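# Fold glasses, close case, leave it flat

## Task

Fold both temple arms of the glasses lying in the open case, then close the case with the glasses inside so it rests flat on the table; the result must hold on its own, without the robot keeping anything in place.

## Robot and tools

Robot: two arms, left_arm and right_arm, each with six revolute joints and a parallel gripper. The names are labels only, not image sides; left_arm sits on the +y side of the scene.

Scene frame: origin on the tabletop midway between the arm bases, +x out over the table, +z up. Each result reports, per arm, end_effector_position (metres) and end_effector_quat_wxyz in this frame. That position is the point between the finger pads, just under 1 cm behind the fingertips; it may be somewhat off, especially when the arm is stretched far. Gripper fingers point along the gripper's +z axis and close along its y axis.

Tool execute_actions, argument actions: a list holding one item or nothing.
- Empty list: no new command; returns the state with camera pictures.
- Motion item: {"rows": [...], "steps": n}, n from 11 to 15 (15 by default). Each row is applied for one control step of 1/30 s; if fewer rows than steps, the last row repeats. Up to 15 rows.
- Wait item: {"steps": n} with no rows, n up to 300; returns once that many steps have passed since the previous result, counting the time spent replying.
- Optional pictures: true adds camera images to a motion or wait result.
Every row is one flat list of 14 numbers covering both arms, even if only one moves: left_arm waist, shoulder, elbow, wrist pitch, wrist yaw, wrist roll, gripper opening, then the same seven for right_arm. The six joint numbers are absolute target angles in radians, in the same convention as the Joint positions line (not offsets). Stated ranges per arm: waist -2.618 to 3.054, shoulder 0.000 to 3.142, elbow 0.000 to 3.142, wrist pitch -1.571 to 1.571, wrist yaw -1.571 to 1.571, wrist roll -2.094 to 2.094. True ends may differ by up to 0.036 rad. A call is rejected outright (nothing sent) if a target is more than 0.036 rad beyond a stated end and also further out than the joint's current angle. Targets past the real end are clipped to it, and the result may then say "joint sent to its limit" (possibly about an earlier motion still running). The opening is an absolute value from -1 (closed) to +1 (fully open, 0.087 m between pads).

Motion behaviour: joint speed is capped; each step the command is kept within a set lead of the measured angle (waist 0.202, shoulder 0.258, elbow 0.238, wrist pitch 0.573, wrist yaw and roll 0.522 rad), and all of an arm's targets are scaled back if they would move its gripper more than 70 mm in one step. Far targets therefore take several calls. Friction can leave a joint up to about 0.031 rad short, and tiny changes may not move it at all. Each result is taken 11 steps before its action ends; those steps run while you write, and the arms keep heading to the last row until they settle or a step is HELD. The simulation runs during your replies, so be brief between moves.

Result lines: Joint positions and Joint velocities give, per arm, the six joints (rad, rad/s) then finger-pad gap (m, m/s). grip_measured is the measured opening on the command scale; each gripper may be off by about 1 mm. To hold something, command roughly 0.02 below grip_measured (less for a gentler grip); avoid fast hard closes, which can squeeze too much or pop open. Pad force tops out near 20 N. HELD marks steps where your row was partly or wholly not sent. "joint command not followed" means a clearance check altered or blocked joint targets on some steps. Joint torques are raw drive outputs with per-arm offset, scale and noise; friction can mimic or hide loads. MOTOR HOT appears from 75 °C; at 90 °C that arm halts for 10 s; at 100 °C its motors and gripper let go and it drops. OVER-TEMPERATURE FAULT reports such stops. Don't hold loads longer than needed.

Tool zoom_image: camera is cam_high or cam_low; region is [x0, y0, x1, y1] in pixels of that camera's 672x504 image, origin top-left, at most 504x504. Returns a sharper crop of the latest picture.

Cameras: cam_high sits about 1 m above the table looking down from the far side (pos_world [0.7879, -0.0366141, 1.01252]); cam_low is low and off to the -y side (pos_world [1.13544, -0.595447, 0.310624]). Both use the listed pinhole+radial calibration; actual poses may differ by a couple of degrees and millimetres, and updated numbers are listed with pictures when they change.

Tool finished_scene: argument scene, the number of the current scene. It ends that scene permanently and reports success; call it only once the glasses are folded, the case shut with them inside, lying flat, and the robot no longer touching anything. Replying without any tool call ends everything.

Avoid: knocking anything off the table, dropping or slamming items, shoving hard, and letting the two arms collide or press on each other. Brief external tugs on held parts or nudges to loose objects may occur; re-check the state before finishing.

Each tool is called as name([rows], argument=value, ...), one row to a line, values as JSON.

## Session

execute_actions([
  {"rows":[[0,1.5,1.5,-1.5,0,1.5,-1,0,1.5,1.5,-1.5,0,-1.5,-1]]},
])

execute_actions([
  {"steps":70},
], pictures=true)

Scene clock: 0.13 s of 5000.00 s.
left_arm: end_effector_position=(+0.2157, -0.2093, +0.2122) grip_measured=-0.923 end_effector_quat_wxyz=(+0.255, -0.046, +0.865, -0.430) | right_arm: end_effector_position=(+0.1500, -0.6302, +0.1916) grip_measured=-0.903 end_effector_quat_wxyz=(+0.295, +0.916, +0.244, -0.118)
Joint positions: left_arm=[-1.121  1.688  1.361 -0.2   -0.114 -1.155  0.003] | right_arm=[-1.364  1.478  1.364 -0.864  0.274  1.311  0.004]
Joint velocities: left_arm=[ 0.979 -0.75   0.584 -1.678  0.374  1.429 -0.151] | right_arm=[ 1.062 -0.017  0.779 -1.531 -0.872 -1.575 -0.152]
Joint torques (N m, as the arm reports them, + toward a larger angle): left_arm=[  1.11 -13.15  10.88   2.03  -0.11  -0.05] | right_arm=[ 0.54 -5.8   8.06  1.06  0.13 -0.03]
Motor temperatures (°C, as the motors report them): left_arm=[27 29 27 25 27 24] | right_arm=[26 29 26 26 27 26]
Steps of this call (steps 1 to 4: the first 4 steps of this action). Readings (joint positions):
1: left_arm=[-1.201 1.745 1.303 -0.014 -0.162 -1.305] | right_arm=[-1.459 1.472 1.274 -0.691 0.371 1.466]
2: left_arm=[-1.182 1.732 1.320 -0.080 -0.143 -1.256] | right_arm=[-1.435 1.477 1.305 -0.756 0.337 1.414]
4: the state above

Scene clock: 2.47 s of 5000.00 s.
left_arm: end_effector_position=(+0.2648, +0.3051, +0.1718) grip_measured=-1.000 end_effector_quat_wxyz=(+0.003, +0.673, +0.740, +0.009) | right_arm: end_effector_position=(+0.2901, -0.2741, +0.1867) grip_measured=-0.990 end_effector_quat_wxyz=(-0.031, +0.730, -0.682, +0.023)
Joint positions: left_arm=[ 0.008  1.532  1.466 -1.488 -0.009  1.49   0.   ] | right_arm=[ 0.006  1.478  1.476 -1.49  -0.003 -1.493  0.   ]
Joint velocities: left_arm=[-0.012 -0.007 -0.007 -0.037  0.007  0.007  0.   ] | right_arm=[ 0.022 -0.002 -0.002  0.037  0.007 -0.051 -0.001]
Joint torques (N m, as the arm reports them, + toward a larger angle): left_arm=[-0.48 -9.01  9.82  0.26  0.1  -0.03] | right_arm=[-0.34 -3.92  8.14  0.37 -0.06  0.  ]
Motor temperatures (°C, as the motors report them): left_arm=[27 29 28 25 27 24] | right_arm=[26 29 26 26 27 26]
Kept back: nothing.
Steps of this call (steps 1 to 11: the last 11 steps of your previous action; steps 12 to 70: the robot went on to your last target). Readings (joint positions):
1: left_arm=[-1.084 1.662 1.381 -0.257 -0.103 -1.102] | right_arm=[-1.327 1.478 1.389 -0.915 0.247 1.259]
2: left_arm=[-1.045 1.636 1.400 -0.313 -0.094 -1.048] | right_arm=[-1.289 1.478 1.409 -0.964 0.223 1.208]
4: left_arm=[-0.962 1.589 1.432 -0.421 -0.079 -0.939] | right_arm=[-1.211 1.478 1.435 -1.064 0.180 1.097]
8: left_arm=[-0.799 1.537 1.463 -0.628 -0.062 -0.729] | right_arm=[-1.011 1.478 1.463 -1.255 0.105 0.805]
70: the state above

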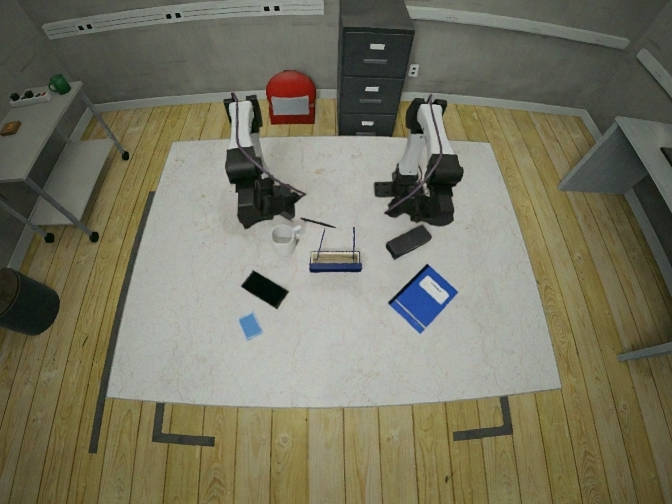

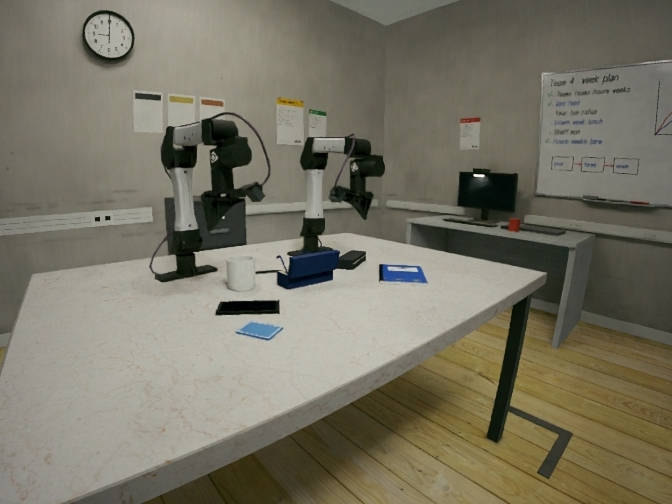

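zoom_image(camera="cam_high", region=[270,210,380,295])

zoom_image(camera="cam_low", region=[240,210,370,310])

Region (270, 210, 380, 295) of cam_high's 672x504 image, scaled by 4.582, with more detail than that image has; it fills the top 389 rows of this view, and the rest is white.

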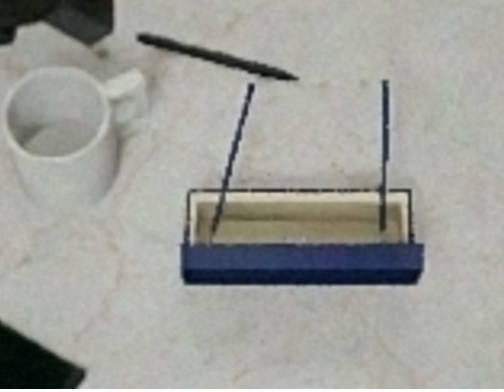

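Region (240, 210, 370, 310) of cam_low's 672x504 image, scaled by 3.877, with more detail than that image has; it fills the top 388 rows of this view, and the rest is white.

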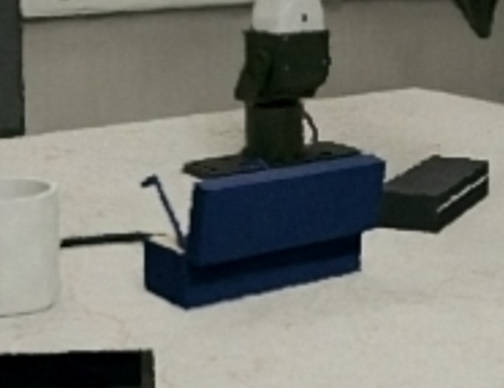

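execute_actions([
  {"rows":[[-0.64,1.6,1.5,-1.45,0,1.5,-1,0,1.5,1.5,-1.5,0,-1.5,-1],[-0.64,1.6,1.5,-1.45,0,1.5,-1,0,1.5,1.5,-1.5,0,-1.5,-1],[-0.64,1.6,1.5,-1.45,0,1.5,-1,0,1.5,1.5,-1.5,0,-1.5,-1],[-0.64,1.6,1.5,-1.45,0,1.5,-1,0,1.5,1.5,-1.5,0,-1.5,-1],[-0.64,1.6,1.5,-1.45,0,1.5,-1,0,1.5,1.5,-1.5,0,-1.5,-1],[-0.64,1.6,1.5,-1.45,0,1.5,-1,0,1.5,1.5,-1.5,0,-1.5,-1],[-0.64,1.6,1.5,-1.45,0,1.5,-1,0,1.5,1.5,-1.5,0,-1.5,-1],[-0.64,1.6,1.5,-1.45,0,1.5,-1,0,1.5,1.5,-1.5,0,-1.5,-1],[-0.64,1.6,1.5,-1.45,0,1.5,-1,0,1.5,1.5,-1.5,0,-1.5,-1],[-0.64,1.6,1.5,-1.45,0,1.5,-1,0,1.5,1.5,-1.5,0,-1.5,-1],[-0.64,1.77,1.29,-1.09,0,1.5,-1,0,1.5,1.5,-1.5,0,-1.5,-1]]},
])

execute_actions([
  {"steps":30},
])

execute_actions([
  {"rows":[[-0.68,1.82,1.37,-1.1,0,1.5,-1,0,1.5,1.5,-1.5,0,-1.5,-1],[-0.68,1.82,1.37,-1.1,0,1.5,-1,0,1.5,1.5,-1.5,0,-1.5,-1],[-0.72,1.86,1.43,-1.12,0,1.5,-1,0,1.5,1.5,-1.5,0,-1.5,-1],[-0.72,1.86,1.43,-1.12,0,1.5,-1,0,1.5,1.5,-1.5,0,-1.5,-1],[-0.76,1.9,1.49,-1.14,0,1.5,-1,0,1.5,1.5,-1.5,0,-1.5,-1],[-0.76,1.9,1.49,-1.14,0,1.5,-1,0,1.5,1.5,-1.5,0,-1.5,-1],[-0.8,1.95,1.55,-1.15,0,1.5,-1,0,1.5,1.5,-1.5,0,-1.5,-1],[-0.8,1.95,1.55,-1.15,0,1.5,-1,0,1.5,1.5,-1.5,0,-1.5,-1],[-0.81,2.01,1.64,-1.18,0,1.5,-1,0,1.5,1.5,-1.5,0,-1.5,-1],[-0.81,2.01,1.64,-1.18,0,1.5,-1,0,1.5,1.5,-1.5,0,-1.5,-1],[-0.82,2.08,1.73,-1.2,0,1.5,-1,0,1.5,1.5,-1.5,0,-1.5,-1],[-0.82,2.08,1.73,-1.2,0,1.5,-1,0,1.5,1.5,-1.5,0,-1.5,-1],[-0.83,2.14,1.82,-1.23,0,1.5,-1,0,1.5,1.5,-1.5,0,-1.5,-1],[-0.83,2.14,1.82,-1.23,0,1.5,-1,0,1.5,1.5,-1.5,0,-1.5,-1],[-0.84,2.2,1.91,-1.26,0,1.5,-1,0,1.5,1.5,-1.5,0,-1.5,-1]]},
])

execute_actions([
  {"steps":25},
])

execute_actions([
  {"rows":[[-0.84,2.05,2.17,-1.57,0,1.5,-1,0,1.5,1.5,-1.5,0,-1.5,-1]]},
])

execute_actions([
  {"rows":[[-0.2,1.7,1.8,-1.57,0,1.5,-1,0,1.5,1.5,-1.5,0,-1.5,-1]]},
])

execute_actions([
  {"steps":25},
], pictures=true)

zoom_image(camera="cam_high", region=[270,210,380,295])

zoom_image(camera="cam_low", region=[240,210,370,310])

Scene clock: 5.13 s of 5000.00 s.
left_arm: end_effector_position=(+0.2790, +0.2449, +0.1654) grip_measured=-1.000 end_effector_quat_wxyz=(-0.001, +0.752, +0.659, +0.010) | right_arm: end_effector_position=(+0.2901, -0.2741, +0.1867) grip_measured=-0.990 end_effector_quat_wxyz=(-0.031, +0.730, -0.682, +0.023)
Joint positions: left_arm=[-0.219  1.572  1.478 -1.467 -0.017  1.49   0.   ] | right_arm=[ 0.006  1.478  1.476 -1.49  -0.003 -1.493  0.   ]
Joint velocities: left_arm=[-2.083  0.364  0.017  0.3    0.125  0.022  0.   ] | right_arm=[-0.002 -0.002 -0.007  0.007  0.051 -0.051 -0.   ]
Joint torques (N m, as the arm reports them, + toward a larger angle): left_arm=[-0.04 -6.56  8.73  0.15  0.1  -0.04] | right_arm=[-0.34 -3.89  8.18  0.36 -0.05 -0.02]
Motor temperatures (°C, as the motors report them): left_arm=[27 30 28 25 27 24] | right_arm=[26 29 27 26 27 26]
Steps of this call (steps 1 to 15: the robot went on to your last target; steps 16 to 76: nothing new was sent; steps 77 to 80: the first 4 steps of this action). Readings (joint positions):
77: left_arm=[-0.017 1.536 1.468 -1.488 -0.017 1.490] | right_arm=[0.006 1.478 1.476 -1.490 -0.003 -1.493]
78: left_arm=[-0.074 1.546 1.474 -1.484 -0.019 1.490] | right_arm=[0.006 1.478 1.476 -1.490 -0.003 -1.493]
80: the state above

Scene clock: 6.13 s of 5000.00 s.
left_arm: end_effector_position=(+0.2786, +0.1049, +0.0573) grip_measured=-1.000 end_effector_quat_wxyz=(-0.014, +0.876, +0.482, -0.010) | right_arm: end_effector_position=(+0.2901, -0.2741, +0.1867) grip_measured=-0.990 end_effector_quat_wxyz=(-0.031, +0.730, -0.682, +0.023)
Joint positions: left_arm=[-0.649  1.79   1.292 -1.106  0.007  1.492  0.   ] | right_arm=[ 0.006  1.478  1.476 -1.49  -0.003 -1.493  0.   ]
Joint velocities: left_arm=[ 0.002 -0.007  0.002  0.022 -0.022 -0.007  0.   ] | right_arm=[-0.027 -0.007  0.007 -0.066 -0.037 -0.037 -0.001]
Joint torques (N m, as the arm reports them, + toward a larger angle): left_arm=[  0.74 -10.62   6.44   0.43  -0.05  -0.05] | right_arm=[-0.31 -3.85  8.23  0.39 -0.05 -0.02]
Motor temperatures (°C, as the motors report them): left_arm=[27 30 28 25 27 24] | right_arm=[26 29 27 26 27 26]
Kept back: nothing.
Steps of this call (steps 1 to 11: the last 11 steps of your previous action; steps 12 to 30: the robot went on to your last target). Readings (joint positions):
1: left_arm=[-0.293 1.584 1.478 -1.461 -0.015 1.490] | right_arm=[0.006 1.478 1.476 -1.490 -0.003 -1.493]
2: left_arm=[-0.367 1.593 1.478 -1.456 -0.013 1.490] | right_arm=[0.006 1.478 1.476 -1.490 -0.003 -1.493]
4: left_arm=[-0.515 1.601 1.478 -1.449 -0.010 1.490] | right_arm=[0.006 1.478 1.476 -1.490 -0.003 -1.493]
8: left_arm=[-0.655 1.614 1.434 -1.374 0.007 1.492] | right_arm=[0.006 1.478 1.476 -1.490 -0.003 -1.493]
30: the state above

Scene clock: 6.27 s of 5000.00 s.
left_arm: end_effector_position=(+0.2886, +0.0847, +0.0663) grip_measured=-1.000 end_effector_quat_wxyz=(+0.001, +0.884, +0.468, -0.002) | right_arm: end_effector_position=(+0.2901, -0.2741, +0.1867) grip_measured=-0.990 end_effector_quat_wxyz=(-0.031, +0.730, -0.682, +0.023)
Joint positions: left_arm=[-0.681  1.822  1.37  -1.119  0.005  1.492  0.   ] | right_arm=[ 0.006  1.478  1.476 -1.49  -0.003 -1.493  0.   ]
Joint velocities: left_arm=[-0.466  0.364  0.789  0.007  0.007  0.022  0.   ] | right_arm=[-0.027  0.017 -0.007  0.007  0.007  0.022 -0.001]
Joint torques (N m, as the arm reports them, + toward a larger angle): left_arm=[-0.73 -8.16  7.88  0.18 -0.02 -0.06] | right_arm=[-0.31 -3.9   8.33  0.38 -0.05  0.  ]
Motor temperatures (°C, as the motors report them): left_arm=[27 30 28 25 27 24] | right_arm=[26 29 27 26 27 26]
Steps of this call (steps 1 to 4: the first 4 steps of this action). Readings (joint positions):
1: left_arm=[-0.651 1.793 1.300 -1.111 0.007 1.492] | right_arm=[0.006 1.478 1.476 -1.490 -0.003 -1.493]
2: left_arm=[-0.656 1.799 1.316 -1.112 0.006 1.492] | right_arm=[0.006 1.478 1.476 -1.490 -0.003 -1.493]
4: the state above

Scene clock: 7.10 s of 5000.00 s.
left_arm: end_effector_position=(+0.3245, -0.0267, +0.0592) grip_measured=-1.000 end_effector_quat_wxyz=(+0.005, +0.917, +0.400, +0.000) | right_arm: end_effector_position=(+0.2901, -0.2741, +0.1867) grip_measured=-0.990 end_effector_quat_wxyz=(-0.031, +0.730, -0.682, +0.023)
Joint positions: left_arm=[-0.832  2.195  1.879 -1.245  0.003  1.492  0.   ] | right_arm=[ 0.006  1.478  1.476 -1.49  -0.003 -1.493  0.   ]
Joint velocities: left_arm=[-0.007 -0.007 -0.017  0.007 -0.066 -0.007  0.   ] | right_arm=[ 0.012 -0.017 -0.002 -0.051  0.037  0.037 -0.   ]
Joint torques (N m, as the arm reports them, + toward a larger angle): left_arm=[ -0.41 -12.53   9.56   0.23   0.    -0.06] | right_arm=[-0.42 -3.92  8.17  0.37 -0.06 -0.02]
Motor temperatures (°C, as the motors report them): left_arm=[27 30 29 25 27 24] | right_arm=[26 29 28 26 27 26]
Kept back: nothing.
Steps of this call (steps 1 to 11: the last 11 steps of your previous action; steps 12 to 25: the robot went on to your last target). Readings (joint positions):
1: left_arm=[-0.699 1.839 1.403 -1.124 0.004 1.492] | right_arm=[0.006 1.478 1.476 -1.490 -0.003 -1.493]
2: left_arm=[-0.720 1.856 1.434 -1.124 0.004 1.492] | right_arm=[0.006 1.478 1.476 -1.490 -0.003 -1.493]
4: left_arm=[-0.764 1.897 1.497 -1.131 0.003 1.492] | right_arm=[0.006 1.478 1.476 -1.490 -0.003 -1.493]
8: left_arm=[-0.816 2.018 1.660 -1.164 0.003 1.492] | right_arm=[0.006 1.478 1.476 -1.490 -0.003 -1.493]
25: the state above

Scene clock: 7.23 s of 5000.00 s.
left_arm: end_effector_position=(+0.3260, -0.0284, +0.0999) grip_measured=-1.000 end_effector_quat_wxyz=(+0.018, +0.917, +0.400, +0.004) | right_arm: end_effector_position=(+0.2901, -0.2741, +0.1867) grip_measured=-0.990 end_effector_quat_wxyz=(-0.031, +0.730, -0.682, +0.023)
Joint positions: left_arm=[-0.832  2.174  2.008 -1.368  0.003  1.492  0.   ] | right_arm=[ 0.006  1.478  1.476 -1.49  -0.003 -1.493  0.   ]
Joint velocities: left_arm=[-0.007 -0.383  1.077 -0.564  0.007  0.022  0.   ] | right_arm=[ 0.007 -0.037 -0.012  0.022 -0.051 -0.007 -0.   ]
Joint torques (N m, as the arm reports them, + toward a larger angle): left_arm=[ -0.32 -17.02   9.16   0.16  -0.01  -0.1 ] | right_arm=[-0.34 -3.94  8.19  0.37 -0.07 -0.03]
Motor temperatures (°C, as the motors report them): left_arm=[27 30 29 25 27 24] | right_arm=[26 29 28 26 27 26]
Steps of this call (steps 1 to 4: the first 4 steps of this action). Readings (joint positions):
1: left_arm=[-0.832 2.194 1.901 -1.274 0.003 1.492] | right_arm=[0.006 1.478 1.476 -1.490 -0.003 -1.493]
2: left_arm=[-0.832 2.194 1.931 -1.312 0.003 1.492] | right_arm=[0.006 1.478 1.476 -1.490 -0.003 -1.493]
4: the state above

Scene clock: 7.73 s of 5000.00 s.
left_arm: end_effector_position=(+0.3113, +0.0462, +0.1800) grip_measured=-1.000 end_effector_quat_wxyz=(+0.034, +0.893, +0.448, +0.014) | right_arm: end_effector_position=(+0.2929, -0.2714, +0.1915) grip_measured=-0.990 end_effector_quat_wxyz=(-0.041, +0.730, -0.681, +0.025)
Joint positions: left_arm=[-0.726  1.923  1.955 -1.53   0.     1.492  0.   ] | right_arm=[ 0.008  1.479  1.497 -1.493 -0.013 -1.492  0.   ]
Joint velocities: left_arm=[ 1.272 -1.219 -1.355 -0.183 -0.022  0.007  0.   ] | right_arm=[-0.002 -0.032 -0.017  0.037 -0.007 -0.051 -0.   ]
Joint torques (N m, as the arm reports them, + toward a larger angle): left_arm=[  0.71 -14.15   6.9    0.33   0.01  -0.1 ] | right_arm=[-0.44 -4.04  6.71  0.44  0.04 -0.01]
Motor temperatures (°C, as the motors report them): left_arm=[27 30 29 25 27 24] | right_arm=[26 29 28 26 27 26]
Steps of this call (steps 1 to 11: the last 11 steps of your previous action; steps 12 to 15: the first 4 steps of this action). Readings (joint positions):
12: left_arm=[-0.826 2.041 2.116 -1.526 -0.005 1.492] | right_arm=[0.008 1.479 1.497 -1.493 -0.018 -1.492]
13: left_arm=[-0.803 2.006 2.060 -1.523 -0.001 1.492] | right_arm=[0.008 1.479 1.497 -1.493 -0.016 -1.492]
15: the state above

Scene clock: 8.57 s of 5000.00 s.
left_arm: end_effector_position=(+0.3300, +0.2406, +0.2123) grip_measured=-1.000 end_effector_quat_wxyz=(+0.044, +0.743, +0.666, +0.039) | right_arm: end_effector_position=(+0.2930, -0.2723, +0.1917) grip_measured=-0.990 end_effector_quat_wxyz=(-0.040, +0.730, -0.681, +0.027)
Joint positions: left_arm=[-0.193  1.714  1.819 -1.558 -0.008  1.492  0.   ] | right_arm=[ 0.008  1.479  1.497 -1.493 -0.008 -1.493  0.   ]
Joint velocities: left_arm=[ 0.012 -0.027  0.002 -0.066  0.007  0.037  0.   ] | right_arm=[-0.002 -0.002  0.002  0.037 -0.007  0.051 -0.   ]
Joint torques (N m, as the arm reports them, + toward a larger angle): left_arm=[-0.41 -9.35  4.9   0.47  0.09 -0.07] | right_arm=[-0.42 -3.98  6.73  0.43  0.   -0.04]
Motor temperatures (°C, as the motors report them): left_arm=[27 30 29 25 27 24] | right_arm=[26 29 28 26 27 26]
Kept back: nothing.
Steps of this call (steps 1 to 11: the last 11 steps of your previous action; steps 12 to 25: the robot went on to your last target). Readings (joint positions):
1: left_arm=[-0.677 1.881 1.914 -1.533 0.000 1.492] | right_arm=[0.008 1.479 1.497 -1.493 -0.012 -1.492]
2: left_arm=[-0.624 1.841 1.883 -1.538 0.001 1.492] | right_arm=[0.008 1.479 1.497 -1.493 -0.011 -1.492]
4: left_arm=[-0.501 1.773 1.847 -1.544 0.002 1.492] | right_arm=[0.008 1.479 1.497 -1.493 -0.010 -1.492]
8: left_arm=[-0.229 1.715 1.832 -1.548 -0.001 1.492] | right_arm=[0.008 1.479 1.497 -1.493 -0.009 -1.492]
25: the state above

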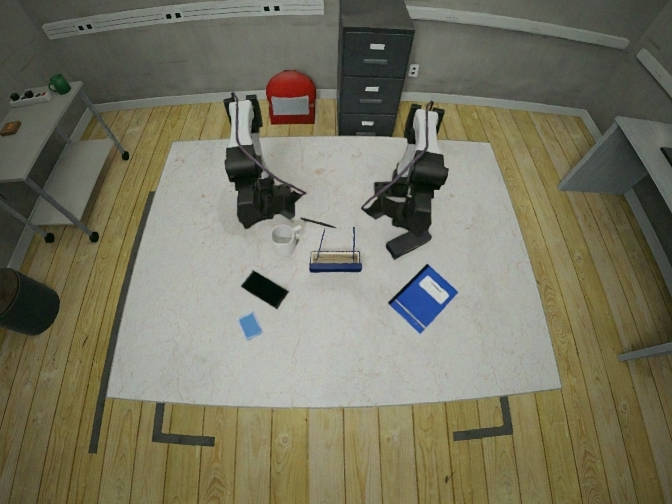

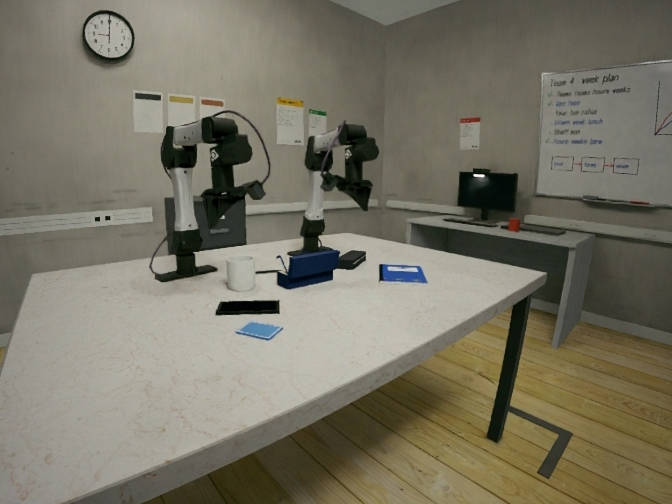

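Region (270, 210, 380, 295) of cam_high's 672x504 image, scaled by 4.582, with more detail than that image has; it fills the top 389 rows of this view, and the rest is white.

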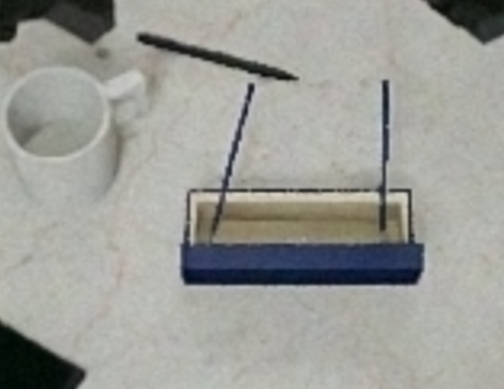

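Region (240, 210, 370, 310) of cam_low's 672x504 image, scaled by 3.877, with more detail than that image has; it fills the top 388 rows of this view, and the rest is white.

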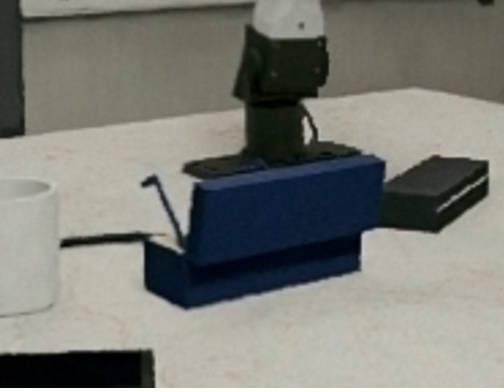

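execute_actions([
  {"rows":[[-0.72,1.55,1.45,-1.45,0,1.5,-1,-0.4,1.5,1.5,-1.5,0,-1.5,-1],[-0.72,1.55,1.45,-1.45,0,1.5,-1,-0.4,1.5,1.5,-1.5,0,-1.5,-1],[-0.72,1.55,1.45,-1.45,0,1.5,-1,-0.4,1.5,1.5,-1.5,0,-1.5,-1],[-0.72,1.55,1.45,-1.45,0,1.5,-1,-0.4,1.5,1.5,-1.5,0,-1.5,-1],[-0.72,1.55,1.45,-1.45,0,1.5,-1,-0.4,1.5,1.5,-1.5,0,-1.5,-1],[-0.72,1.55,1.45,-1.45,0,1.5,-1,-0.4,1.5,1.5,-1.5,0,-1.5,-1],[-0.72,1.55,1.45,-1.45,0,1.5,-1,-0.4,1.5,1.5,-1.5,0,-1.5,-1],[-0.72,1.55,1.45,-1.45,0,1.5,-1,-0.4,1.5,1.5,-1.5,0,-1.5,-1],[-0.72,1.55,1.45,-1.45,0,1.5,-1,-0.4,1.5,1.5,-1.5,0,-1.5,-1],[-0.72,1.55,1.45,-1.45,0,1.5,-1,-0.4,1.5,1.5,-1.5,0,-1.5,-1],[-0.72,1.68,1.17,-1.06,0,1.5,-1,-0.4,1.5,1.5,-1.5,0,-1.5,-1]]},
])

execute_actions([
  {"steps":30},
])

execute_actions([
  {"rows":[[-0.77,1.75,1.24,-1.06,0,1.5,-1,-0.4,1.5,1.5,-1.5,0,-1.5,-1],[-0.77,1.75,1.24,-1.06,0,1.5,-1,-0.4,1.5,1.5,-1.5,0,-1.5,-1],[-0.82,1.82,1.32,-1.07,0,1.5,-1,-0.4,1.5,1.5,-1.5,0,-1.5,-1],[-0.82,1.82,1.32,-1.07,0,1.5,-1,-0.4,1.5,1.5,-1.5,0,-1.5,-1],[-0.86,1.88,1.4,-1.09,0,1.5,-1,-0.4,1.5,1.5,-1.5,0,-1.5,-1],[-0.86,1.88,1.4,-1.09,0,1.5,-1,-0.4,1.5,1.5,-1.5,0,-1.5,-1],[-0.89,1.95,1.5,-1.12,0,1.5,-1,-0.4,1.5,1.5,-1.5,0,-1.5,-1],[-0.89,1.95,1.5,-1.12,0,1.5,-1,-0.4,1.5,1.5,-1.5,0,-1.5,-1],[-0.88,2.01,1.61,-1.16,0,1.5,-1,-0.4,1.5,1.5,-1.5,0,-1.5,-1],[-0.88,2.01,1.61,-1.16,0,1.5,-1,-0.4,1.5,1.5,-1.5,0,-1.5,-1],[-0.86,2.08,1.72,-1.2,0,1.5,-1,-0.4,1.5,1.5,-1.5,0,-1.5,-1],[-0.86,2.08,1.72,-1.2,0,1.5,-1,-0.4,1.5,1.5,-1.5,0,-1.5,-1],[-0.84,2.14,1.82,-1.23,0,1.5,-1,-0.4,1.5,1.5,-1.5,0,-1.5,-1]]},
])

execute_actions([
  {"steps":25},
])

execute_actions([
  {"rows":[[-0.9,2.0,2.12,-1.57,0,1.5,-1,-0.4,1.5,1.5,-1.5,0,-1.5,-1]]},
])

execute_actions([
  {"rows":[[-0.2,1.7,1.8,-1.57,0,1.5,-1,-0.4,1.5,1.5,-1.5,0,-1.5,-1]]},
])

execute_actions([
  {"steps":25},
], pictures=true)

zoom_image(camera="cam_high", region=[270,210,380,295])

zoom_image(camera="cam_low", region=[240,210,370,310])

Scene clock: 10.97 s of 5000.00 s.
left_arm: end_effector_position=(+0.2822, +0.1885, +0.1796) grip_measured=-1.000 end_effector_quat_wxyz=(+0.018, +0.812, +0.583, +0.020) | right_arm: end_effector_position=(+0.2863, -0.3315, +0.1915) grip_measured=-0.990 end_effector_quat_wxyz=(+0.040, -0.648, +0.760, -0.029)
Joint positions: left_arm=[-0.409  1.587  1.549 -1.481 -0.015  1.492  0.   ] | right_arm=[-0.224  1.479  1.497 -1.491 -0.015 -1.495  0.   ]
Joint velocities: left_arm=[-2.142 -0.51  -1.595  0.022  0.051  0.007  0.   ] | right_arm=[-2.093 -0.007 -0.012 -0.007  0.066  0.037 -0.   ]
Joint torques (N m, as the arm reports them, + toward a larger angle): left_arm=[ 0.43 -7.46  6.67  0.8   0.08 -0.06] | right_arm=[ 0.09 -3.87  6.76  0.39  0.01  0.  ]
Motor temperatures (°C, as the motors report them): left_arm=[27 31 29 25 27 24] | right_arm=[26 29 28 26 27 26]
Steps of this call (steps 1 to 15: the robot went on to your last target; steps 16 to 68: nothing new was sent; steps 69 to 72: the first 4 steps of this action). Readings (joint positions):
69: left_arm=[-0.215 1.688 1.771 -1.520 -0.015 1.492] | right_arm=[-0.018 1.479 1.497 -1.493 -0.017 -1.494]
70: left_arm=[-0.266 1.646 1.689 -1.489 -0.018 1.492] | right_arm=[-0.077 1.479 1.497 -1.493 -0.018 -1.495]
72: the state above

Scene clock: 11.97 s of 5000.00 s.
left_arm: end_effector_position=(+0.2464, +0.1006, +0.0548) grip_measured=-1.000 end_effector_quat_wxyz=(-0.013, +0.895, +0.446, -0.008) | right_arm: end_effector_position=(+0.2707, -0.3796, +0.1923) grip_measured=-0.990 end_effector_quat_wxyz=(+0.030, -0.576, +0.816, -0.039)
Joint positions: left_arm=[-0.729  1.697  1.171 -1.076  0.005  1.493  0.   ] | right_arm=[-0.404  1.479  1.497 -1.49   0.004 -1.495  0.   ]
Joint velocities: left_arm=[-0.012 -0.012 -0.007  0.066 -0.022 -0.007  0.   ] | right_arm=[ 0.012  0.002 -0.007 -0.066 -0.022  0.022  0.001]
Joint torques (N m, as the arm reports them, + toward a larger angle): left_arm=[ 0.76 -9.39  6.49  0.4  -0.03 -0.06] | right_arm=[ 0.42 -3.95  6.67  0.41 -0.14  0.  ]
Motor temperatures (°C, as the motors report them): left_arm=[27 31 29 25 27 24] | right_arm=[26 29 28 26 27 26]
Kept back: nothing.
Steps of this call (steps 1 to 11: the last 11 steps of your previous action; steps 12 to 30: the robot went on to your last target). Readings (joint positions):
1: left_arm=[-0.486 1.576 1.507 -1.481 -0.013 1.492] | right_arm=[-0.295 1.479 1.497 -1.490 -0.012 -1.495]
2: left_arm=[-0.563 1.576 1.483 -1.481 -0.011 1.492] | right_arm=[-0.352 1.479 1.497 -1.490 -0.006 -1.495]
4: left_arm=[-0.687 1.576 1.464 -1.473 -0.003 1.492] | right_arm=[-0.401 1.479 1.497 -1.490 0.003 -1.495]
8: left_arm=[-0.731 1.577 1.391 -1.371 0.005 1.493] | right_arm=[-0.404 1.479 1.497 -1.490 0.004 -1.495]
30: the state above

Scene clock: 12.10 s of 5000.00 s.
left_arm: end_effector_position=(+0.2534, +0.0768, +0.0578) grip_measured=-1.000 end_effector_quat_wxyz=(-0.010, +0.905, +0.426, -0.005) | right_arm: end_effector_position=(+0.2707, -0.3796, +0.1923) grip_measured=-0.990 end_effector_quat_wxyz=(+0.030, -0.576, +0.816, -0.039)
Joint positions: left_arm=[-0.774  1.757  1.253 -1.089  0.002  1.493  0.   ] | right_arm=[-0.404  1.479  1.497 -1.49   0.004 -1.495  0.   ]
Joint velocities: left_arm=[-0.613  0.73   0.916  0.095  0.007 -0.022  0.   ] | right_arm=[-0.017  0.007  0.007 -0.037 -0.007  0.022 -0.001]
Joint torques (N m, as the arm reports them, + toward a larger angle): left_arm=[-0.49 -7.14  7.65  0.3  -0.02 -0.08] | right_arm=[ 0.38 -3.86  6.64  0.42 -0.12  0.  ]
Motor temperatures (°C, as the motors report them): left_arm=[27 31 29 25 27 24] | right_arm=[26 29 28 26 27 26]
Steps of this call (steps 1 to 4: the first 4 steps of this action). Readings (joint positions):
1: left_arm=[-0.733 1.701 1.178 -1.079 0.004 1.493] | right_arm=[-0.404 1.479 1.497 -1.490 0.004 -1.495]
2: left_arm=[-0.741 1.711 1.192 -1.079 0.004 1.493] | right_arm=[-0.404 1.479 1.497 -1.490 0.004 -1.495]
4: the state above

Scene clock: 12.93 s of 5000.00 s.
left_arm: end_effector_position=(+0.3136, -0.0201, +0.0643) grip_measured=-1.000 end_effector_quat_wxyz=(+0.010, +0.919, +0.395, +0.002) | right_arm: end_effector_position=(+0.2707, -0.3796, +0.1923) grip_measured=-0.990 end_effector_quat_wxyz=(+0.030, -0.576, +0.816, -0.039)
Joint positions: left_arm=[-0.841  2.127  1.793 -1.216  0.003  1.493  0.   ] | right_arm=[-0.404  1.479  1.497 -1.49   0.004 -1.495  0.   ]
Joint velocities: left_arm=[-0.002  0.002 -0.002 -0.11  -0.037  0.051  0.   ] | right_arm=[-0.007  0.017  0.002 -0.007 -0.037  0.007 -0.001]
Joint torques (N m, as the arm reports them, + toward a larger angle): left_arm=[  0.33 -11.37   9.21   0.25   0.01  -0.07] | right_arm=[ 0.4  -4.05  6.76  0.41 -0.11  0.  ]
Motor temperatures (°C, as the motors report them): left_arm=[27 31 29 25 27 24] | right_arm=[26 29 28 26 27 26]
Kept back: nothing.
Steps of this call (steps 1 to 11: the last 11 steps of your previous action; steps 12 to 25: the robot went on to your last target). Readings (joint positions):
1: left_arm=[-0.797 1.788 1.293 -1.093 0.001 1.493] | right_arm=[-0.404 1.479 1.497 -1.490 0.004 -1.495]
2: left_arm=[-0.820 1.820 1.333 -1.092 0.001 1.493] | right_arm=[-0.404 1.479 1.497 -1.490 0.004 -1.495]
4: left_arm=[-0.862 1.891 1.423 -1.103 0.001 1.493] | right_arm=[-0.404 1.479 1.497 -1.490 0.004 -1.495]
8: left_arm=[-0.883 2.030 1.634 -1.147 0.003 1.493] | right_arm=[-0.404 1.479 1.497 -1.490 0.004 -1.495]
25: the state above

Scene clock: 13.07 s of 5000.00 s.
left_arm: end_effector_position=(+0.3085, -0.0273, +0.1059) grip_measured=-1.000 end_effector_quat_wxyz=(+0.018, +0.923, +0.386, +0.005) | right_arm: end_effector_position=(+0.2707, -0.3796, +0.1923) grip_measured=-0.990 end_effector_quat_wxyz=(+0.030, -0.576, +0.816, -0.039)
Joint positions: left_arm=[-0.862  2.112  1.934 -1.356  0.002  1.493  0.   ] | right_arm=[-0.404  1.479  1.497 -1.49   0.004 -1.495  0.   ]
Joint velocities: left_arm=[-0.227 -0.276  1.292 -0.799 -0.037  0.007  0.   ] | right_arm=[-0.007  0.012  0.007 -0.007  0.007  0.007 -0.001]
Joint torques (N m, as the arm reports them, + toward a larger angle): left_arm=[ -0.54 -16.4    9.14   0.3    0.    -0.09] | right_arm=[ 0.38 -4.03  6.74  0.4  -0.13  0.  ]
Motor temperatures (°C, as the motors report them): left_arm=[27 31 29 25 27 24] | right_arm=[26 29 28 26 27 26]
Steps of this call (steps 1 to 4: the first 4 steps of this action). Readings (joint positions):
1: left_arm=[-0.844 2.127 1.816 -1.249 0.002 1.493] | right_arm=[-0.404 1.479 1.497 -1.490 0.004 -1.495]
2: left_arm=[-0.848 2.128 1.848 -1.291 0.002 1.493] | right_arm=[-0.404 1.479 1.497 -1.490 0.004 -1.495]
4: the state above

Scene clock: 13.57 s of 5000.00 s.
left_arm: end_effector_position=(+0.2906, +0.0368, +0.1941) grip_measured=-1.000 end_effector_quat_wxyz=(+0.052, +0.904, +0.423, +0.014) | right_arm: end_effector_position=(+0.2707, -0.3796, +0.1923) grip_measured=-0.990 end_effector_quat_wxyz=(+0.030, -0.576, +0.816, -0.039)
Joint positions: left_arm=[-0.778  1.855  1.922 -1.53   0.01   1.493  0.   ] | right_arm=[-0.404  1.479  1.497 -1.49   0.004 -1.495  0.   ]
Joint velocities: left_arm=[ 1.394 -1.087 -1.184 -0.242 -0.037  0.007  0.   ] | right_arm=[-0.007  0.002 -0.002 -0.007 -0.037 -0.007  0.   ]
Joint torques (N m, as the arm reports them, + toward a larger angle): left_arm=[  1.23 -12.44   6.66   0.51  -0.02  -0.1 ] | right_arm=[ 0.47 -4.02  6.71  0.43 -0.13  0.01]
Motor temperatures (°C, as the motors report them): left_arm=[27 31 29 25 27 24] | right_arm=[26 29 28 26 27 26]
Steps of this call (steps 1 to 11: the last 11 steps of your previous action; steps 12 to 15: the first 4 steps of this action). Readings (joint positions):
12: left_arm=[-0.886 1.968 2.079 -1.524 0.007 1.493] | right_arm=[-0.404 1.479 1.497 -1.490 0.004 -1.495]
13: left_arm=[-0.862 1.934 2.022 -1.521 0.010 1.493] | right_arm=[-0.404 1.479 1.497 -1.490 0.004 -1.495]
15: the state above

Scene clock: 14.40 s of 5000.00 s.
left_arm: end_effector_position=(+0.3309, +0.2404, +0.2101) grip_measured=-1.000 end_effector_quat_wxyz=(+0.042, +0.743, +0.666, +0.036) | right_arm: end_effector_position=(+0.2707, -0.3796, +0.1923) grip_measured=-0.990 end_effector_quat_wxyz=(+0.030, -0.576, +0.816, -0.039)
Joint positions: left_arm=[-0.193  1.722  1.82  -1.558 -0.007  1.493  0.   ] | right_arm=[-0.404  1.479  1.497 -1.49   0.004 -1.495  0.   ]
Joint velocities: left_arm=[-0.002  0.007 -0.007 -0.007 -0.022  0.037  0.   ] | right_arm=[-0.002 -0.012 -0.002  0.022 -0.022 -0.007 -0.   ]
Joint torques (N m, as the arm reports them, + toward a larger angle): left_arm=[ -0.37 -10.06   4.84   0.46   0.08  -0.09] | right_arm=[ 0.42 -3.99  6.73  0.43 -0.11  0.  ]
Motor temperatures (°C, as the motors report them): left_arm=[27 31 29 25 27 24] | right_arm=[26 29 28 26 27 26]
Kept back: nothing.
Steps of this call (steps 1 to 11: the last 11 steps of your previous action; steps 12 to 25: the robot went on to your last target). Readings (joint positions):
1: left_arm=[-0.724 1.820 1.887 -1.536 0.010 1.493] | right_arm=[-0.404 1.479 1.497 -1.490 0.004 -1.495]
2: left_arm=[-0.664 1.789 1.862 -1.541 0.010 1.493] | right_arm=[-0.404 1.479 1.497 -1.490 0.004 -1.495]
4: left_arm=[-0.528 1.744 1.836 -1.547 0.010 1.493] | right_arm=[-0.404 1.479 1.497 -1.490 0.004 -1.495]
8: left_arm=[-0.243 1.722 1.828 -1.549 0.003 1.493] | right_arm=[-0.404 1.479 1.497 -1.490 0.004 -1.495]
25: the state above

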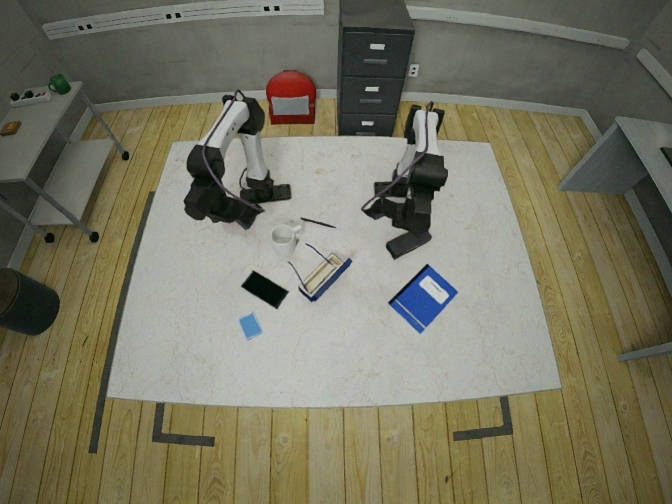

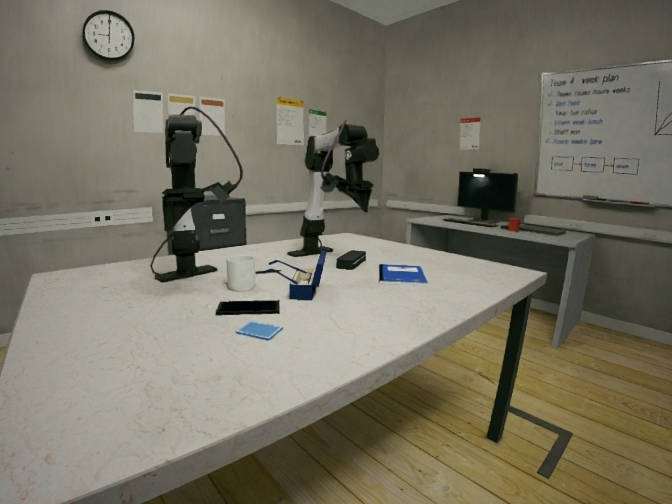

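Region (270, 210, 380, 295) of cam_high's 672x504 image, scaled by 4.582, with more detail than that image has; it fills the top 389 rows of this view, and the rest is white.

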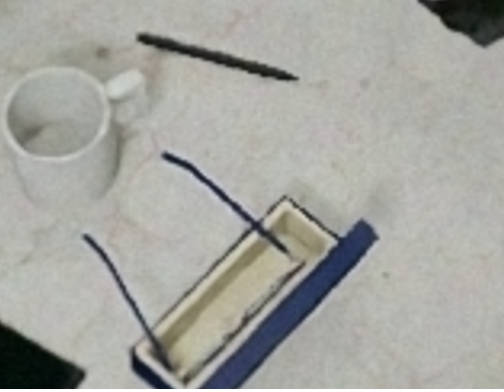

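Region (240, 210, 370, 310) of cam_low's 672x504 image, scaled by 3.877, with more detail than that image has; it fills the top 388 rows of this view, and the rest is white.

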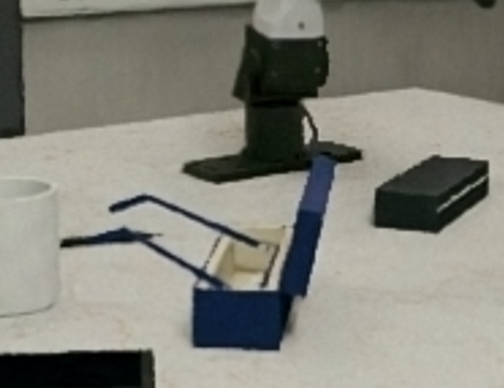

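execute_actions([
  {"rows":[[-0.575,2.4,2.7,-1.57,0,-0.2,0.2,-0.4,1.5,1.5,-1.5,0,-1.5,-1]]},
])

execute_actions([
  {"steps":40},
])

execute_actions([
  {"rows":[[-0.575,2.5,2.66,-1.57,0,-0.2,0.2,-0.4,1.5,1.5,-1.5,0,-1.5,-1]]},
])

execute_actions([
  {"steps":30},
], pictures=true)

zoom_image(camera="cam_low", region=[240,210,370,310])

Scene clock: 15.87 s of 5000.00 s.
left_arm: end_effector_position=(+0.3637, +0.1802, +0.2111) grip_measured=+0.181 end_effector_quat_wxyz=(+0.068, +0.697, +0.712, +0.040) | right_arm: end_effector_position=(+0.2707, -0.3796, +0.1923) grip_measured=-0.990 end_effector_quat_wxyz=(+0.030, -0.576, +0.816, -0.039)
Joint positions: left_arm=[-0.335  1.899  2.048 -1.563 -0.015  1.221  0.052] | right_arm=[-0.404  1.479  1.497 -1.49   0.004 -1.495  0.   ]
Joint velocities: left_arm=[-1.311  1.614  1.653  0.007  0.007 -1.883  0.033] | right_arm=[ 0.007  0.007 -0.017 -0.037 -0.022  0.037  0.001]
Joint torques (N m, as the arm reports them, + toward a larger angle): left_arm=[-0.79 -7.98  6.54  0.57  0.11 -0.2 ] | right_arm=[ 0.36 -3.96  6.71  0.42 -0.11  0.02]
Motor temperatures (°C, as the motors report them): left_arm=[27 31 29 25 27 24] | right_arm=[26 29 29 26 27 26]
Steps of this call (steps 1 to 15: the robot went on to your last target; steps 16 to 40: nothing new was sent; steps 41 to 44: the first 4 steps of this action). Readings (joint positions):
41: left_arm=[-0.210 1.746 1.853 -1.568 -0.013 1.432] | right_arm=[-0.404 1.479 1.497 -1.490 0.004 -1.495]
42: left_arm=[-0.244 1.792 1.922 -1.568 -0.015 1.359] | right_arm=[-0.404 1.479 1.497 -1.490 0.004 -1.495]
44: the state above

Scene clock: 17.20 s of 5000.00 s.
left_arm: end_effector_position=(+0.3946, -0.0020, +0.1588) grip_measured=+0.200 end_effector_quat_wxyz=(+0.128, +0.189, +0.972, -0.050) | right_arm: end_effector_position=(+0.2707, -0.3796, +0.1923) grip_measured=-0.990 end_effector_quat_wxyz=(+0.030, -0.576, +0.816, -0.039)
Joint positions: left_arm=[-0.58   2.417  2.68  -1.558 -0.002 -0.19   0.052] | right_arm=[-0.404  1.479  1.497 -1.49   0.004 -1.495  0.   ]
Joint velocities: left_arm=[-0.007 -0.002  0.002 -0.066 -0.037 -0.007 -0.001] | right_arm=[-0.027 -0.002 -0.007  0.022  0.007 -0.007 -0.001]
Joint torques (N m, as the arm reports them, + toward a larger angle): left_arm=[  0.49 -15.62   8.3    0.82  -0.03  -0.22] | right_arm=[ 0.38 -3.99  6.71  0.41 -0.12  0.  ]
Motor temperatures (°C, as the motors report them): left_arm=[27 32 29 25 27 24] | right_arm=[26 29 29 26 27 26]
Kept back: nothing.
Steps of this call (steps 1 to 11: the last 11 steps of your previous action; steps 12 to 40: the robot went on to your last target). Readings (joint positions):
1: left_arm=[-0.381 1.955 2.104 -1.560 -0.014 1.155] | right_arm=[-0.404 1.479 1.497 -1.490 0.004 -1.495]
2: left_arm=[-0.425 2.012 2.159 -1.558 -0.014 1.090] | right_arm=[-0.404 1.479 1.497 -1.490 0.004 -1.495]
4: left_arm=[-0.504 2.140 2.284 -1.561 -0.012 0.940] | right_arm=[-0.404 1.479 1.497 -1.490 0.004 -1.495]
8: left_arm=[-0.588 2.402 2.578 -1.554 -0.004 0.558] | right_arm=[-0.404 1.479 1.497 -1.490 0.004 -1.495]
40: the state above

Scene clock: 17.33 s of 5000.00 s.
left_arm: end_effector_position=(+0.3957, -0.0027, +0.1421) grip_measured=+0.200 end_effector_quat_wxyz=(+0.110, +0.190, +0.975, -0.043) | right_arm: end_effector_position=(+0.2707, -0.3796, +0.1923) grip_measured=-0.990 end_effector_quat_wxyz=(+0.030, -0.576, +0.816, -0.039)
Joint positions: left_arm=[-0.58   2.454  2.68  -1.558 -0.002 -0.19   0.052] | right_arm=[-0.404  1.479  1.497 -1.49   0.004 -1.495  0.   ]
Joint velocities: left_arm=[-0.002  0.437 -0.002  0.037 -0.007 -0.007  0.   ] | right_arm=[ 0.007 -0.032  0.007  0.037  0.022 -0.022  0.   ]
Joint torques (N m, as the arm reports them, + toward a larger angle): left_arm=[  0.51 -12.86   4.8    0.79  -0.03  -0.23] | right_arm=[ 0.36 -3.94  6.61  0.39 -0.14  0.  ]
Motor temperatures (°C, as the motors report them): left_arm=[27 32 29 25 27 24] | right_arm=[26 29 29 26 27 26]
Steps of this call (steps 1 to 4: the first 4 steps of this action). Readings (joint positions):
1: left_arm=[-0.580 2.422 2.680 -1.558 -0.002 -0.190] | right_arm=[-0.404 1.479 1.497 -1.490 0.004 -1.495]
2: left_arm=[-0.580 2.429 2.680 -1.558 -0.002 -0.190] | right_arm=[-0.404 1.479 1.497 -1.490 0.004 -1.495]
4: the state above

Scene clock: 18.33 s of 5000.00 s.
left_arm: end_effector_position=(+0.3961, -0.0030, +0.1188) grip_measured=+0.200 end_effector_quat_wxyz=(+0.086, +0.190, +0.977, -0.034) | right_arm: end_effector_position=(+0.2707, -0.3796, +0.1923) grip_measured=-0.990 end_effector_quat_wxyz=(+0.030, -0.576, +0.816, -0.039)
Joint positions: left_arm=[-0.58   2.506  2.68  -1.56  -0.002 -0.19   0.052] | right_arm=[-0.404  1.479  1.497 -1.49   0.004 -1.495  0.   ]
Joint velocities: left_arm=[-0.002 -0.007 -0.007 -0.007 -0.022 -0.022  0.   ] | right_arm=[-0.027 -0.012 -0.002  0.007 -0.007 -0.022 -0.001]
Joint torques (N m, as the arm reports them, + toward a larger angle): left_arm=[  0.45 -15.29   4.85   0.67  -0.04  -0.24] | right_arm=[ 0.35 -3.95  6.73  0.4  -0.13  0.01]
Motor temperatures (°C, as the motors report them): left_arm=[27 32 29 25 27 24] | right_arm=[26 29 29 26 27 26]
Kept back: nothing.
Steps of this call (steps 1 to 11: the last 11 steps of your previous action; steps 12 to 30: the robot went on to your last target). Readings (joint positions):
1: left_arm=[-0.580 2.468 2.680 -1.558 -0.002 -0.190] | right_arm=[-0.404 1.479 1.497 -1.490 0.004 -1.495]
2: left_arm=[-0.580 2.482 2.680 -1.558 -0.002 -0.190] | right_arm=[-0.404 1.479 1.497 -1.490 0.004 -1.495]
4: left_arm=[-0.580 2.500 2.680 -1.558 -0.002 -0.190] | right_arm=[-0.404 1.479 1.497 -1.490 0.004 -1.495]
8: left_arm=[-0.580 2.506 2.680 -1.559 -0.002 -0.190] | right_arm=[-0.404 1.479 1.497 -1.490 0.004 -1.495]
30: the state above
All arms were judged still, so your last target was given up. Only a new action makes them travel on or press farther. Fingers that are still opening or closing keep moving.

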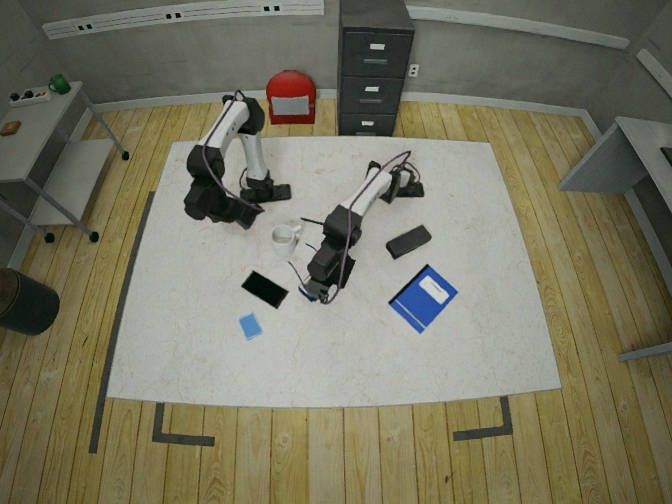

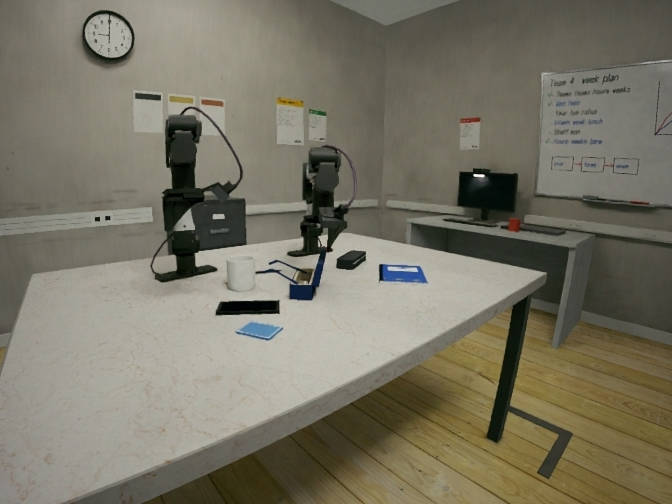

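Region (240, 210, 370, 310) of cam_low's 672x504 image, scaled by 3.877, with more detail than that image has; it fills the top 388 rows of this view, and the rest is white.

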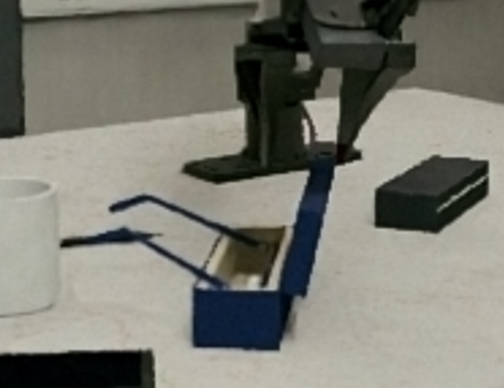

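execute_actions([
  {"rows":[[-0.575,2.5,2.66,-1.57,0,0.2,0.2,0.03,1.4,1.2,-0.6,0,0,-1],[-0.575,2.5,2.66,-1.57,0,0.2,0.2,0.03,1.4,1.2,-0.6,0,0,-1],[-0.575,2.5,2.66,-1.57,0,0.2,0.2,0.03,1.4,1.2,-0.6,0,0,-1],[-0.575,2.5,2.66,-1.57,0,0.2,0.2,0.03,1.4,1.2,-0.6,0,0,-1],[-0.575,2.5,2.66,-1.57,0,0.2,0.2,0.03,1.4,1.2,-0.6,0,0,-1],[-0.575,2.5,2.66,-1.57,0,0.2,0.2,0.03,1.4,1.2,-0.6,0,0,-1],[-0.575,2.5,2.66,-1.57,0,0.2,0.2,0.03,1.4,1.2,-0.6,0,0,-1],[-0.575,2.58,2.66,-1.57,0,0.2,0.2,0.03,1.4,1.2,-0.6,0,0,-1]]},
])

execute_actions([
  {"steps":25},
])

execute_actions([
  {"rows":[[-0.575,2.58,2.66,-1.57,0,0.2,-0.9,0.03,1.5,0.84,-0.24,0,0,-1]]},
])

execute_actions([
  {"steps":30},
], pictures=true)

zoom_image(camera="cam_low", region=[200,200,370,320])

Scene clock: 19.57 s of 5000.00 s.
left_arm: end_effector_position=(+0.4004, +0.0050, +0.1186) grip_measured=+0.200 end_effector_quat_wxyz=(+0.089, +0.295, +0.951, -0.024) | right_arm: end_effector_position=(+0.3124, -0.3358, +0.1621) grip_measured=-0.990 end_effector_quat_wxyz=(+0.109, -0.522, +0.841, -0.089)
Joint positions: left_arm=[-0.58   2.506  2.68  -1.56  -0.002  0.027  0.052] | right_arm=[-0.224  1.427  1.309 -1.171  0.012 -1.197  0.   ]
Joint velocities: left_arm=[-0.007  0.002 -0.022 -0.022 -0.007  1.077 -0.001] | right_arm=[ 1.512  0.002 -1.048  2.19  -0.081  2.044 -0.002]
Joint torques (N m, as the arm reports them, + toward a larger angle): left_arm=[  0.52 -15.41   4.87   0.69  -0.02  -0.08] | right_arm=[ 0.15 -7.51  6.7   1.03 -0.15  0.13]
Motor temperatures (°C, as the motors report them): left_arm=[27 33 29 25 27 24] | right_arm=[26 29 29 26 27 26]
Steps of this call (steps 1 to 33: nothing new was sent; steps 34 to 37: the first 4 steps of this action). Readings (joint positions):
34: left_arm=[-0.580 2.506 2.680 -1.560 -0.002 -0.130] | right_arm=[-0.382 1.464 1.462 -1.427 0.011 -1.428]
35: left_arm=[-0.580 2.506 2.680 -1.560 -0.002 -0.066] | right_arm=[-0.335 1.441 1.403 -1.329 0.013 -1.346]
37: the state above

Scene clock: 20.40 s of 5000.00 s.
left_arm: end_effector_position=(+0.4038, +0.0108, +0.0842) grip_measured=+0.200 end_effector_quat_wxyz=(+0.053, +0.373, +0.926, -0.009) | right_arm: end_effector_position=(+0.3993, -0.2077, +0.1738) grip_measured=-0.990 end_effector_quat_wxyz=(+0.368, -0.087, +0.925, +0.028)
Joint positions: left_arm=[-0.58   2.583  2.68  -1.56  -0.002  0.19   0.052] | right_arm=[ 0.031  1.427  1.223 -0.612  0.    -0.018  0.   ]
Joint velocities: left_arm=[-0.017 -0.007 -0.017 -0.051  0.022 -0.022 -0.001] | right_arm=[ 0.002 -0.002 -0.012 -0.007  0.007  0.022  0.001]
Joint torques (N m, as the arm reports them, + toward a larger angle): left_arm=[  0.47 -15.65   4.82   0.55  -0.01  -0.03] | right_arm=[-0.09 -9.02  6.16  1.67 -0.01  0.04]
Motor temperatures (°C, as the motors report them): left_arm=[27 33 29 25 27 24] | right_arm=[26 30 29 26 27 26]
Kept back: nothing.
Steps of this call (steps 1 to 11: the last 11 steps of your previous action; steps 12 to 25: the robot went on to your last target). Readings (joint positions):
1: left_arm=[-0.580 2.506 2.680 -1.560 -0.002 0.060] | right_arm=[-0.172 1.427 1.278 -1.097 0.012 -1.128]
2: left_arm=[-0.580 2.506 2.680 -1.560 -0.002 0.086] | right_arm=[-0.120 1.427 1.255 -1.029 0.012 -1.056]
4: left_arm=[-0.580 2.511 2.680 -1.560 -0.002 0.124] | right_arm=[-0.028 1.427 1.230 -0.898 0.009 -0.877]
8: left_arm=[-0.580 2.551 2.680 -1.560 -0.002 0.164] | right_arm=[0.031 1.427 1.223 -0.719 0.000 -0.481]
25: the state above

Scene clock: 20.53 s of 5000.00 s.
left_arm: end_effector_position=(+0.4039, +0.0110, +0.0842) grip_measured=-0.658 end_effector_quat_wxyz=(+0.053, +0.374, +0.926, -0.009) | right_arm: end_effector_position=(+0.4033, -0.2068, +0.1211) grip_measured=-0.990 end_effector_quat_wxyz=(+0.376, -0.085, +0.922, +0.030)
Joint positions: left_arm=[-0.58   2.583  2.68  -1.56  -0.003  0.192  0.015] | right_arm=[ 0.031  1.444  1.019 -0.372  0.    -0.013  0.   ]
Joint velocities: left_arm=[-0.012 -0.032 -0.007  0.051 -0.037 -0.081 -0.   ] | right_arm=[-0.007  0.315 -1.712  0.813  0.037  0.037 -0.001]
Joint torques (N m, as the arm reports them, + toward a larger angle): left_arm=[  0.52 -15.66   4.82   0.51   0.01  -0.12] | right_arm=[-0.04 -4.79  5.88  1.27 -0.01  0.11]
Motor temperatures (°C, as the motors report them): left_arm=[27 33 29 25 27 24] | right_arm=[26 30 29 26 27 26]
Steps of this call (steps 1 to 4: the first 4 steps of this action). Readings (joint positions):
1: left_arm=[-0.580 2.583 2.680 -1.560 -0.002 0.190] | right_arm=[0.031 1.427 1.186 -0.545 0.000 -0.016]
2: left_arm=[-0.580 2.583 2.680 -1.560 -0.001 0.190] | right_arm=[0.031 1.427 1.134 -0.460 0.000 -0.014]
4: the state above

Scene clock: 21.53 s of 5000.00 s.
left_arm: end_effector_position=(+0.4039, +0.0110, +0.0842) grip_measured=-0.658 end_effector_quat_wxyz=(+0.053, +0.374, +0.926, -0.009) | right_arm: end_effector_position=(+0.3738, -0.2117, +0.0470) grip_measured=-0.990 end_effector_quat_wxyz=(+0.317, -0.084, +0.944, +0.026)
Joint positions: left_arm=[-0.58   2.583  2.68  -1.56  -0.003  0.192  0.015] | right_arm=[ 0.031  1.506  0.834 -0.251  0.    -0.007  0.   ]
Joint velocities: left_arm=[-0.017 -0.002  0.002 -0.037 -0.022 -0.007  0.   ] | right_arm=[-0.012  0.002 -0.007  0.037  0.037 -0.051  0.001]
Joint torques (N m, as the arm reports them, + toward a larger angle): left_arm=[  0.49 -15.6    4.96   0.54   0.    -0.08] | right_arm=[ 0.   -7.43  7.68  1.51  0.    0.11]
Motor temperatures (°C, as the motors report them): left_arm=[27 34 29 25 27 24] | right_arm=[26 30 29 26 27 26]
Kept back: nothing.
Steps of this call (steps 1 to 11: the last 11 steps of your previous action; steps 12 to 30: the robot went on to your last target). Readings (joint positions):
1: left_arm=[-0.580 2.583 2.680 -1.560 -0.003 0.192] | right_arm=[0.031 1.457 0.960 -0.345 0.000 -0.012]
2: left_arm=[-0.580 2.583 2.680 -1.560 -0.003 0.192] | right_arm=[0.031 1.471 0.910 -0.332 0.000 -0.011]
4: left_arm=[-0.580 2.583 2.680 -1.560 -0.003 0.192] | right_arm=[0.031 1.498 0.849 -0.329 0.000 -0.010]
8: left_arm=[-0.580 2.583 2.680 -1.560 -0.003 0.192] | right_arm=[0.031 1.506 0.834 -0.302 0.000 -0.008]
30: the state above
All arms were judged still, so your last target was given up. Only a new action makes them travel on or press farther. Fingers that are still opening or closing keep moving.

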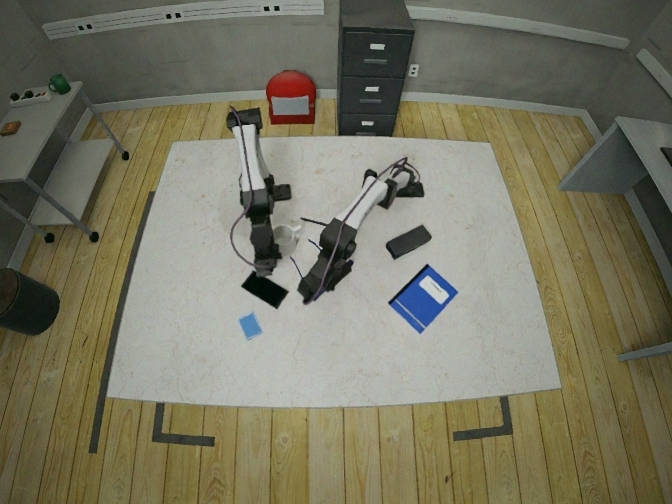

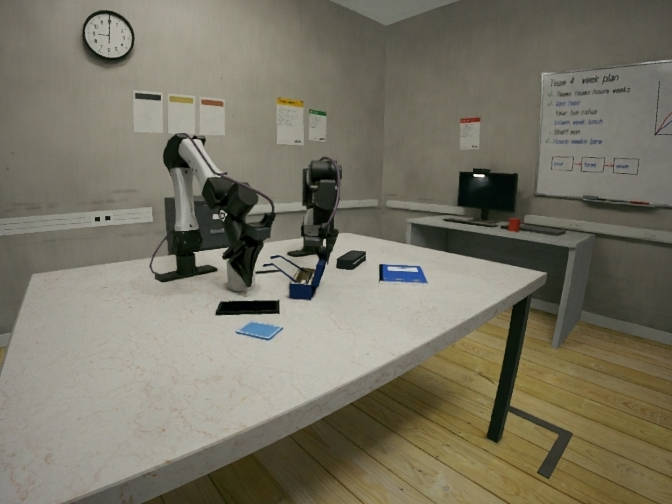

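Region (200, 200, 370, 320) of cam_low's 672x504 image, scaled by 2.965, with more detail than that image has; it fills the top 356 rows of this view, and the rest is white.

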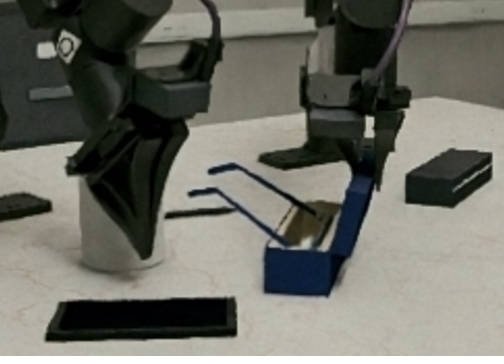

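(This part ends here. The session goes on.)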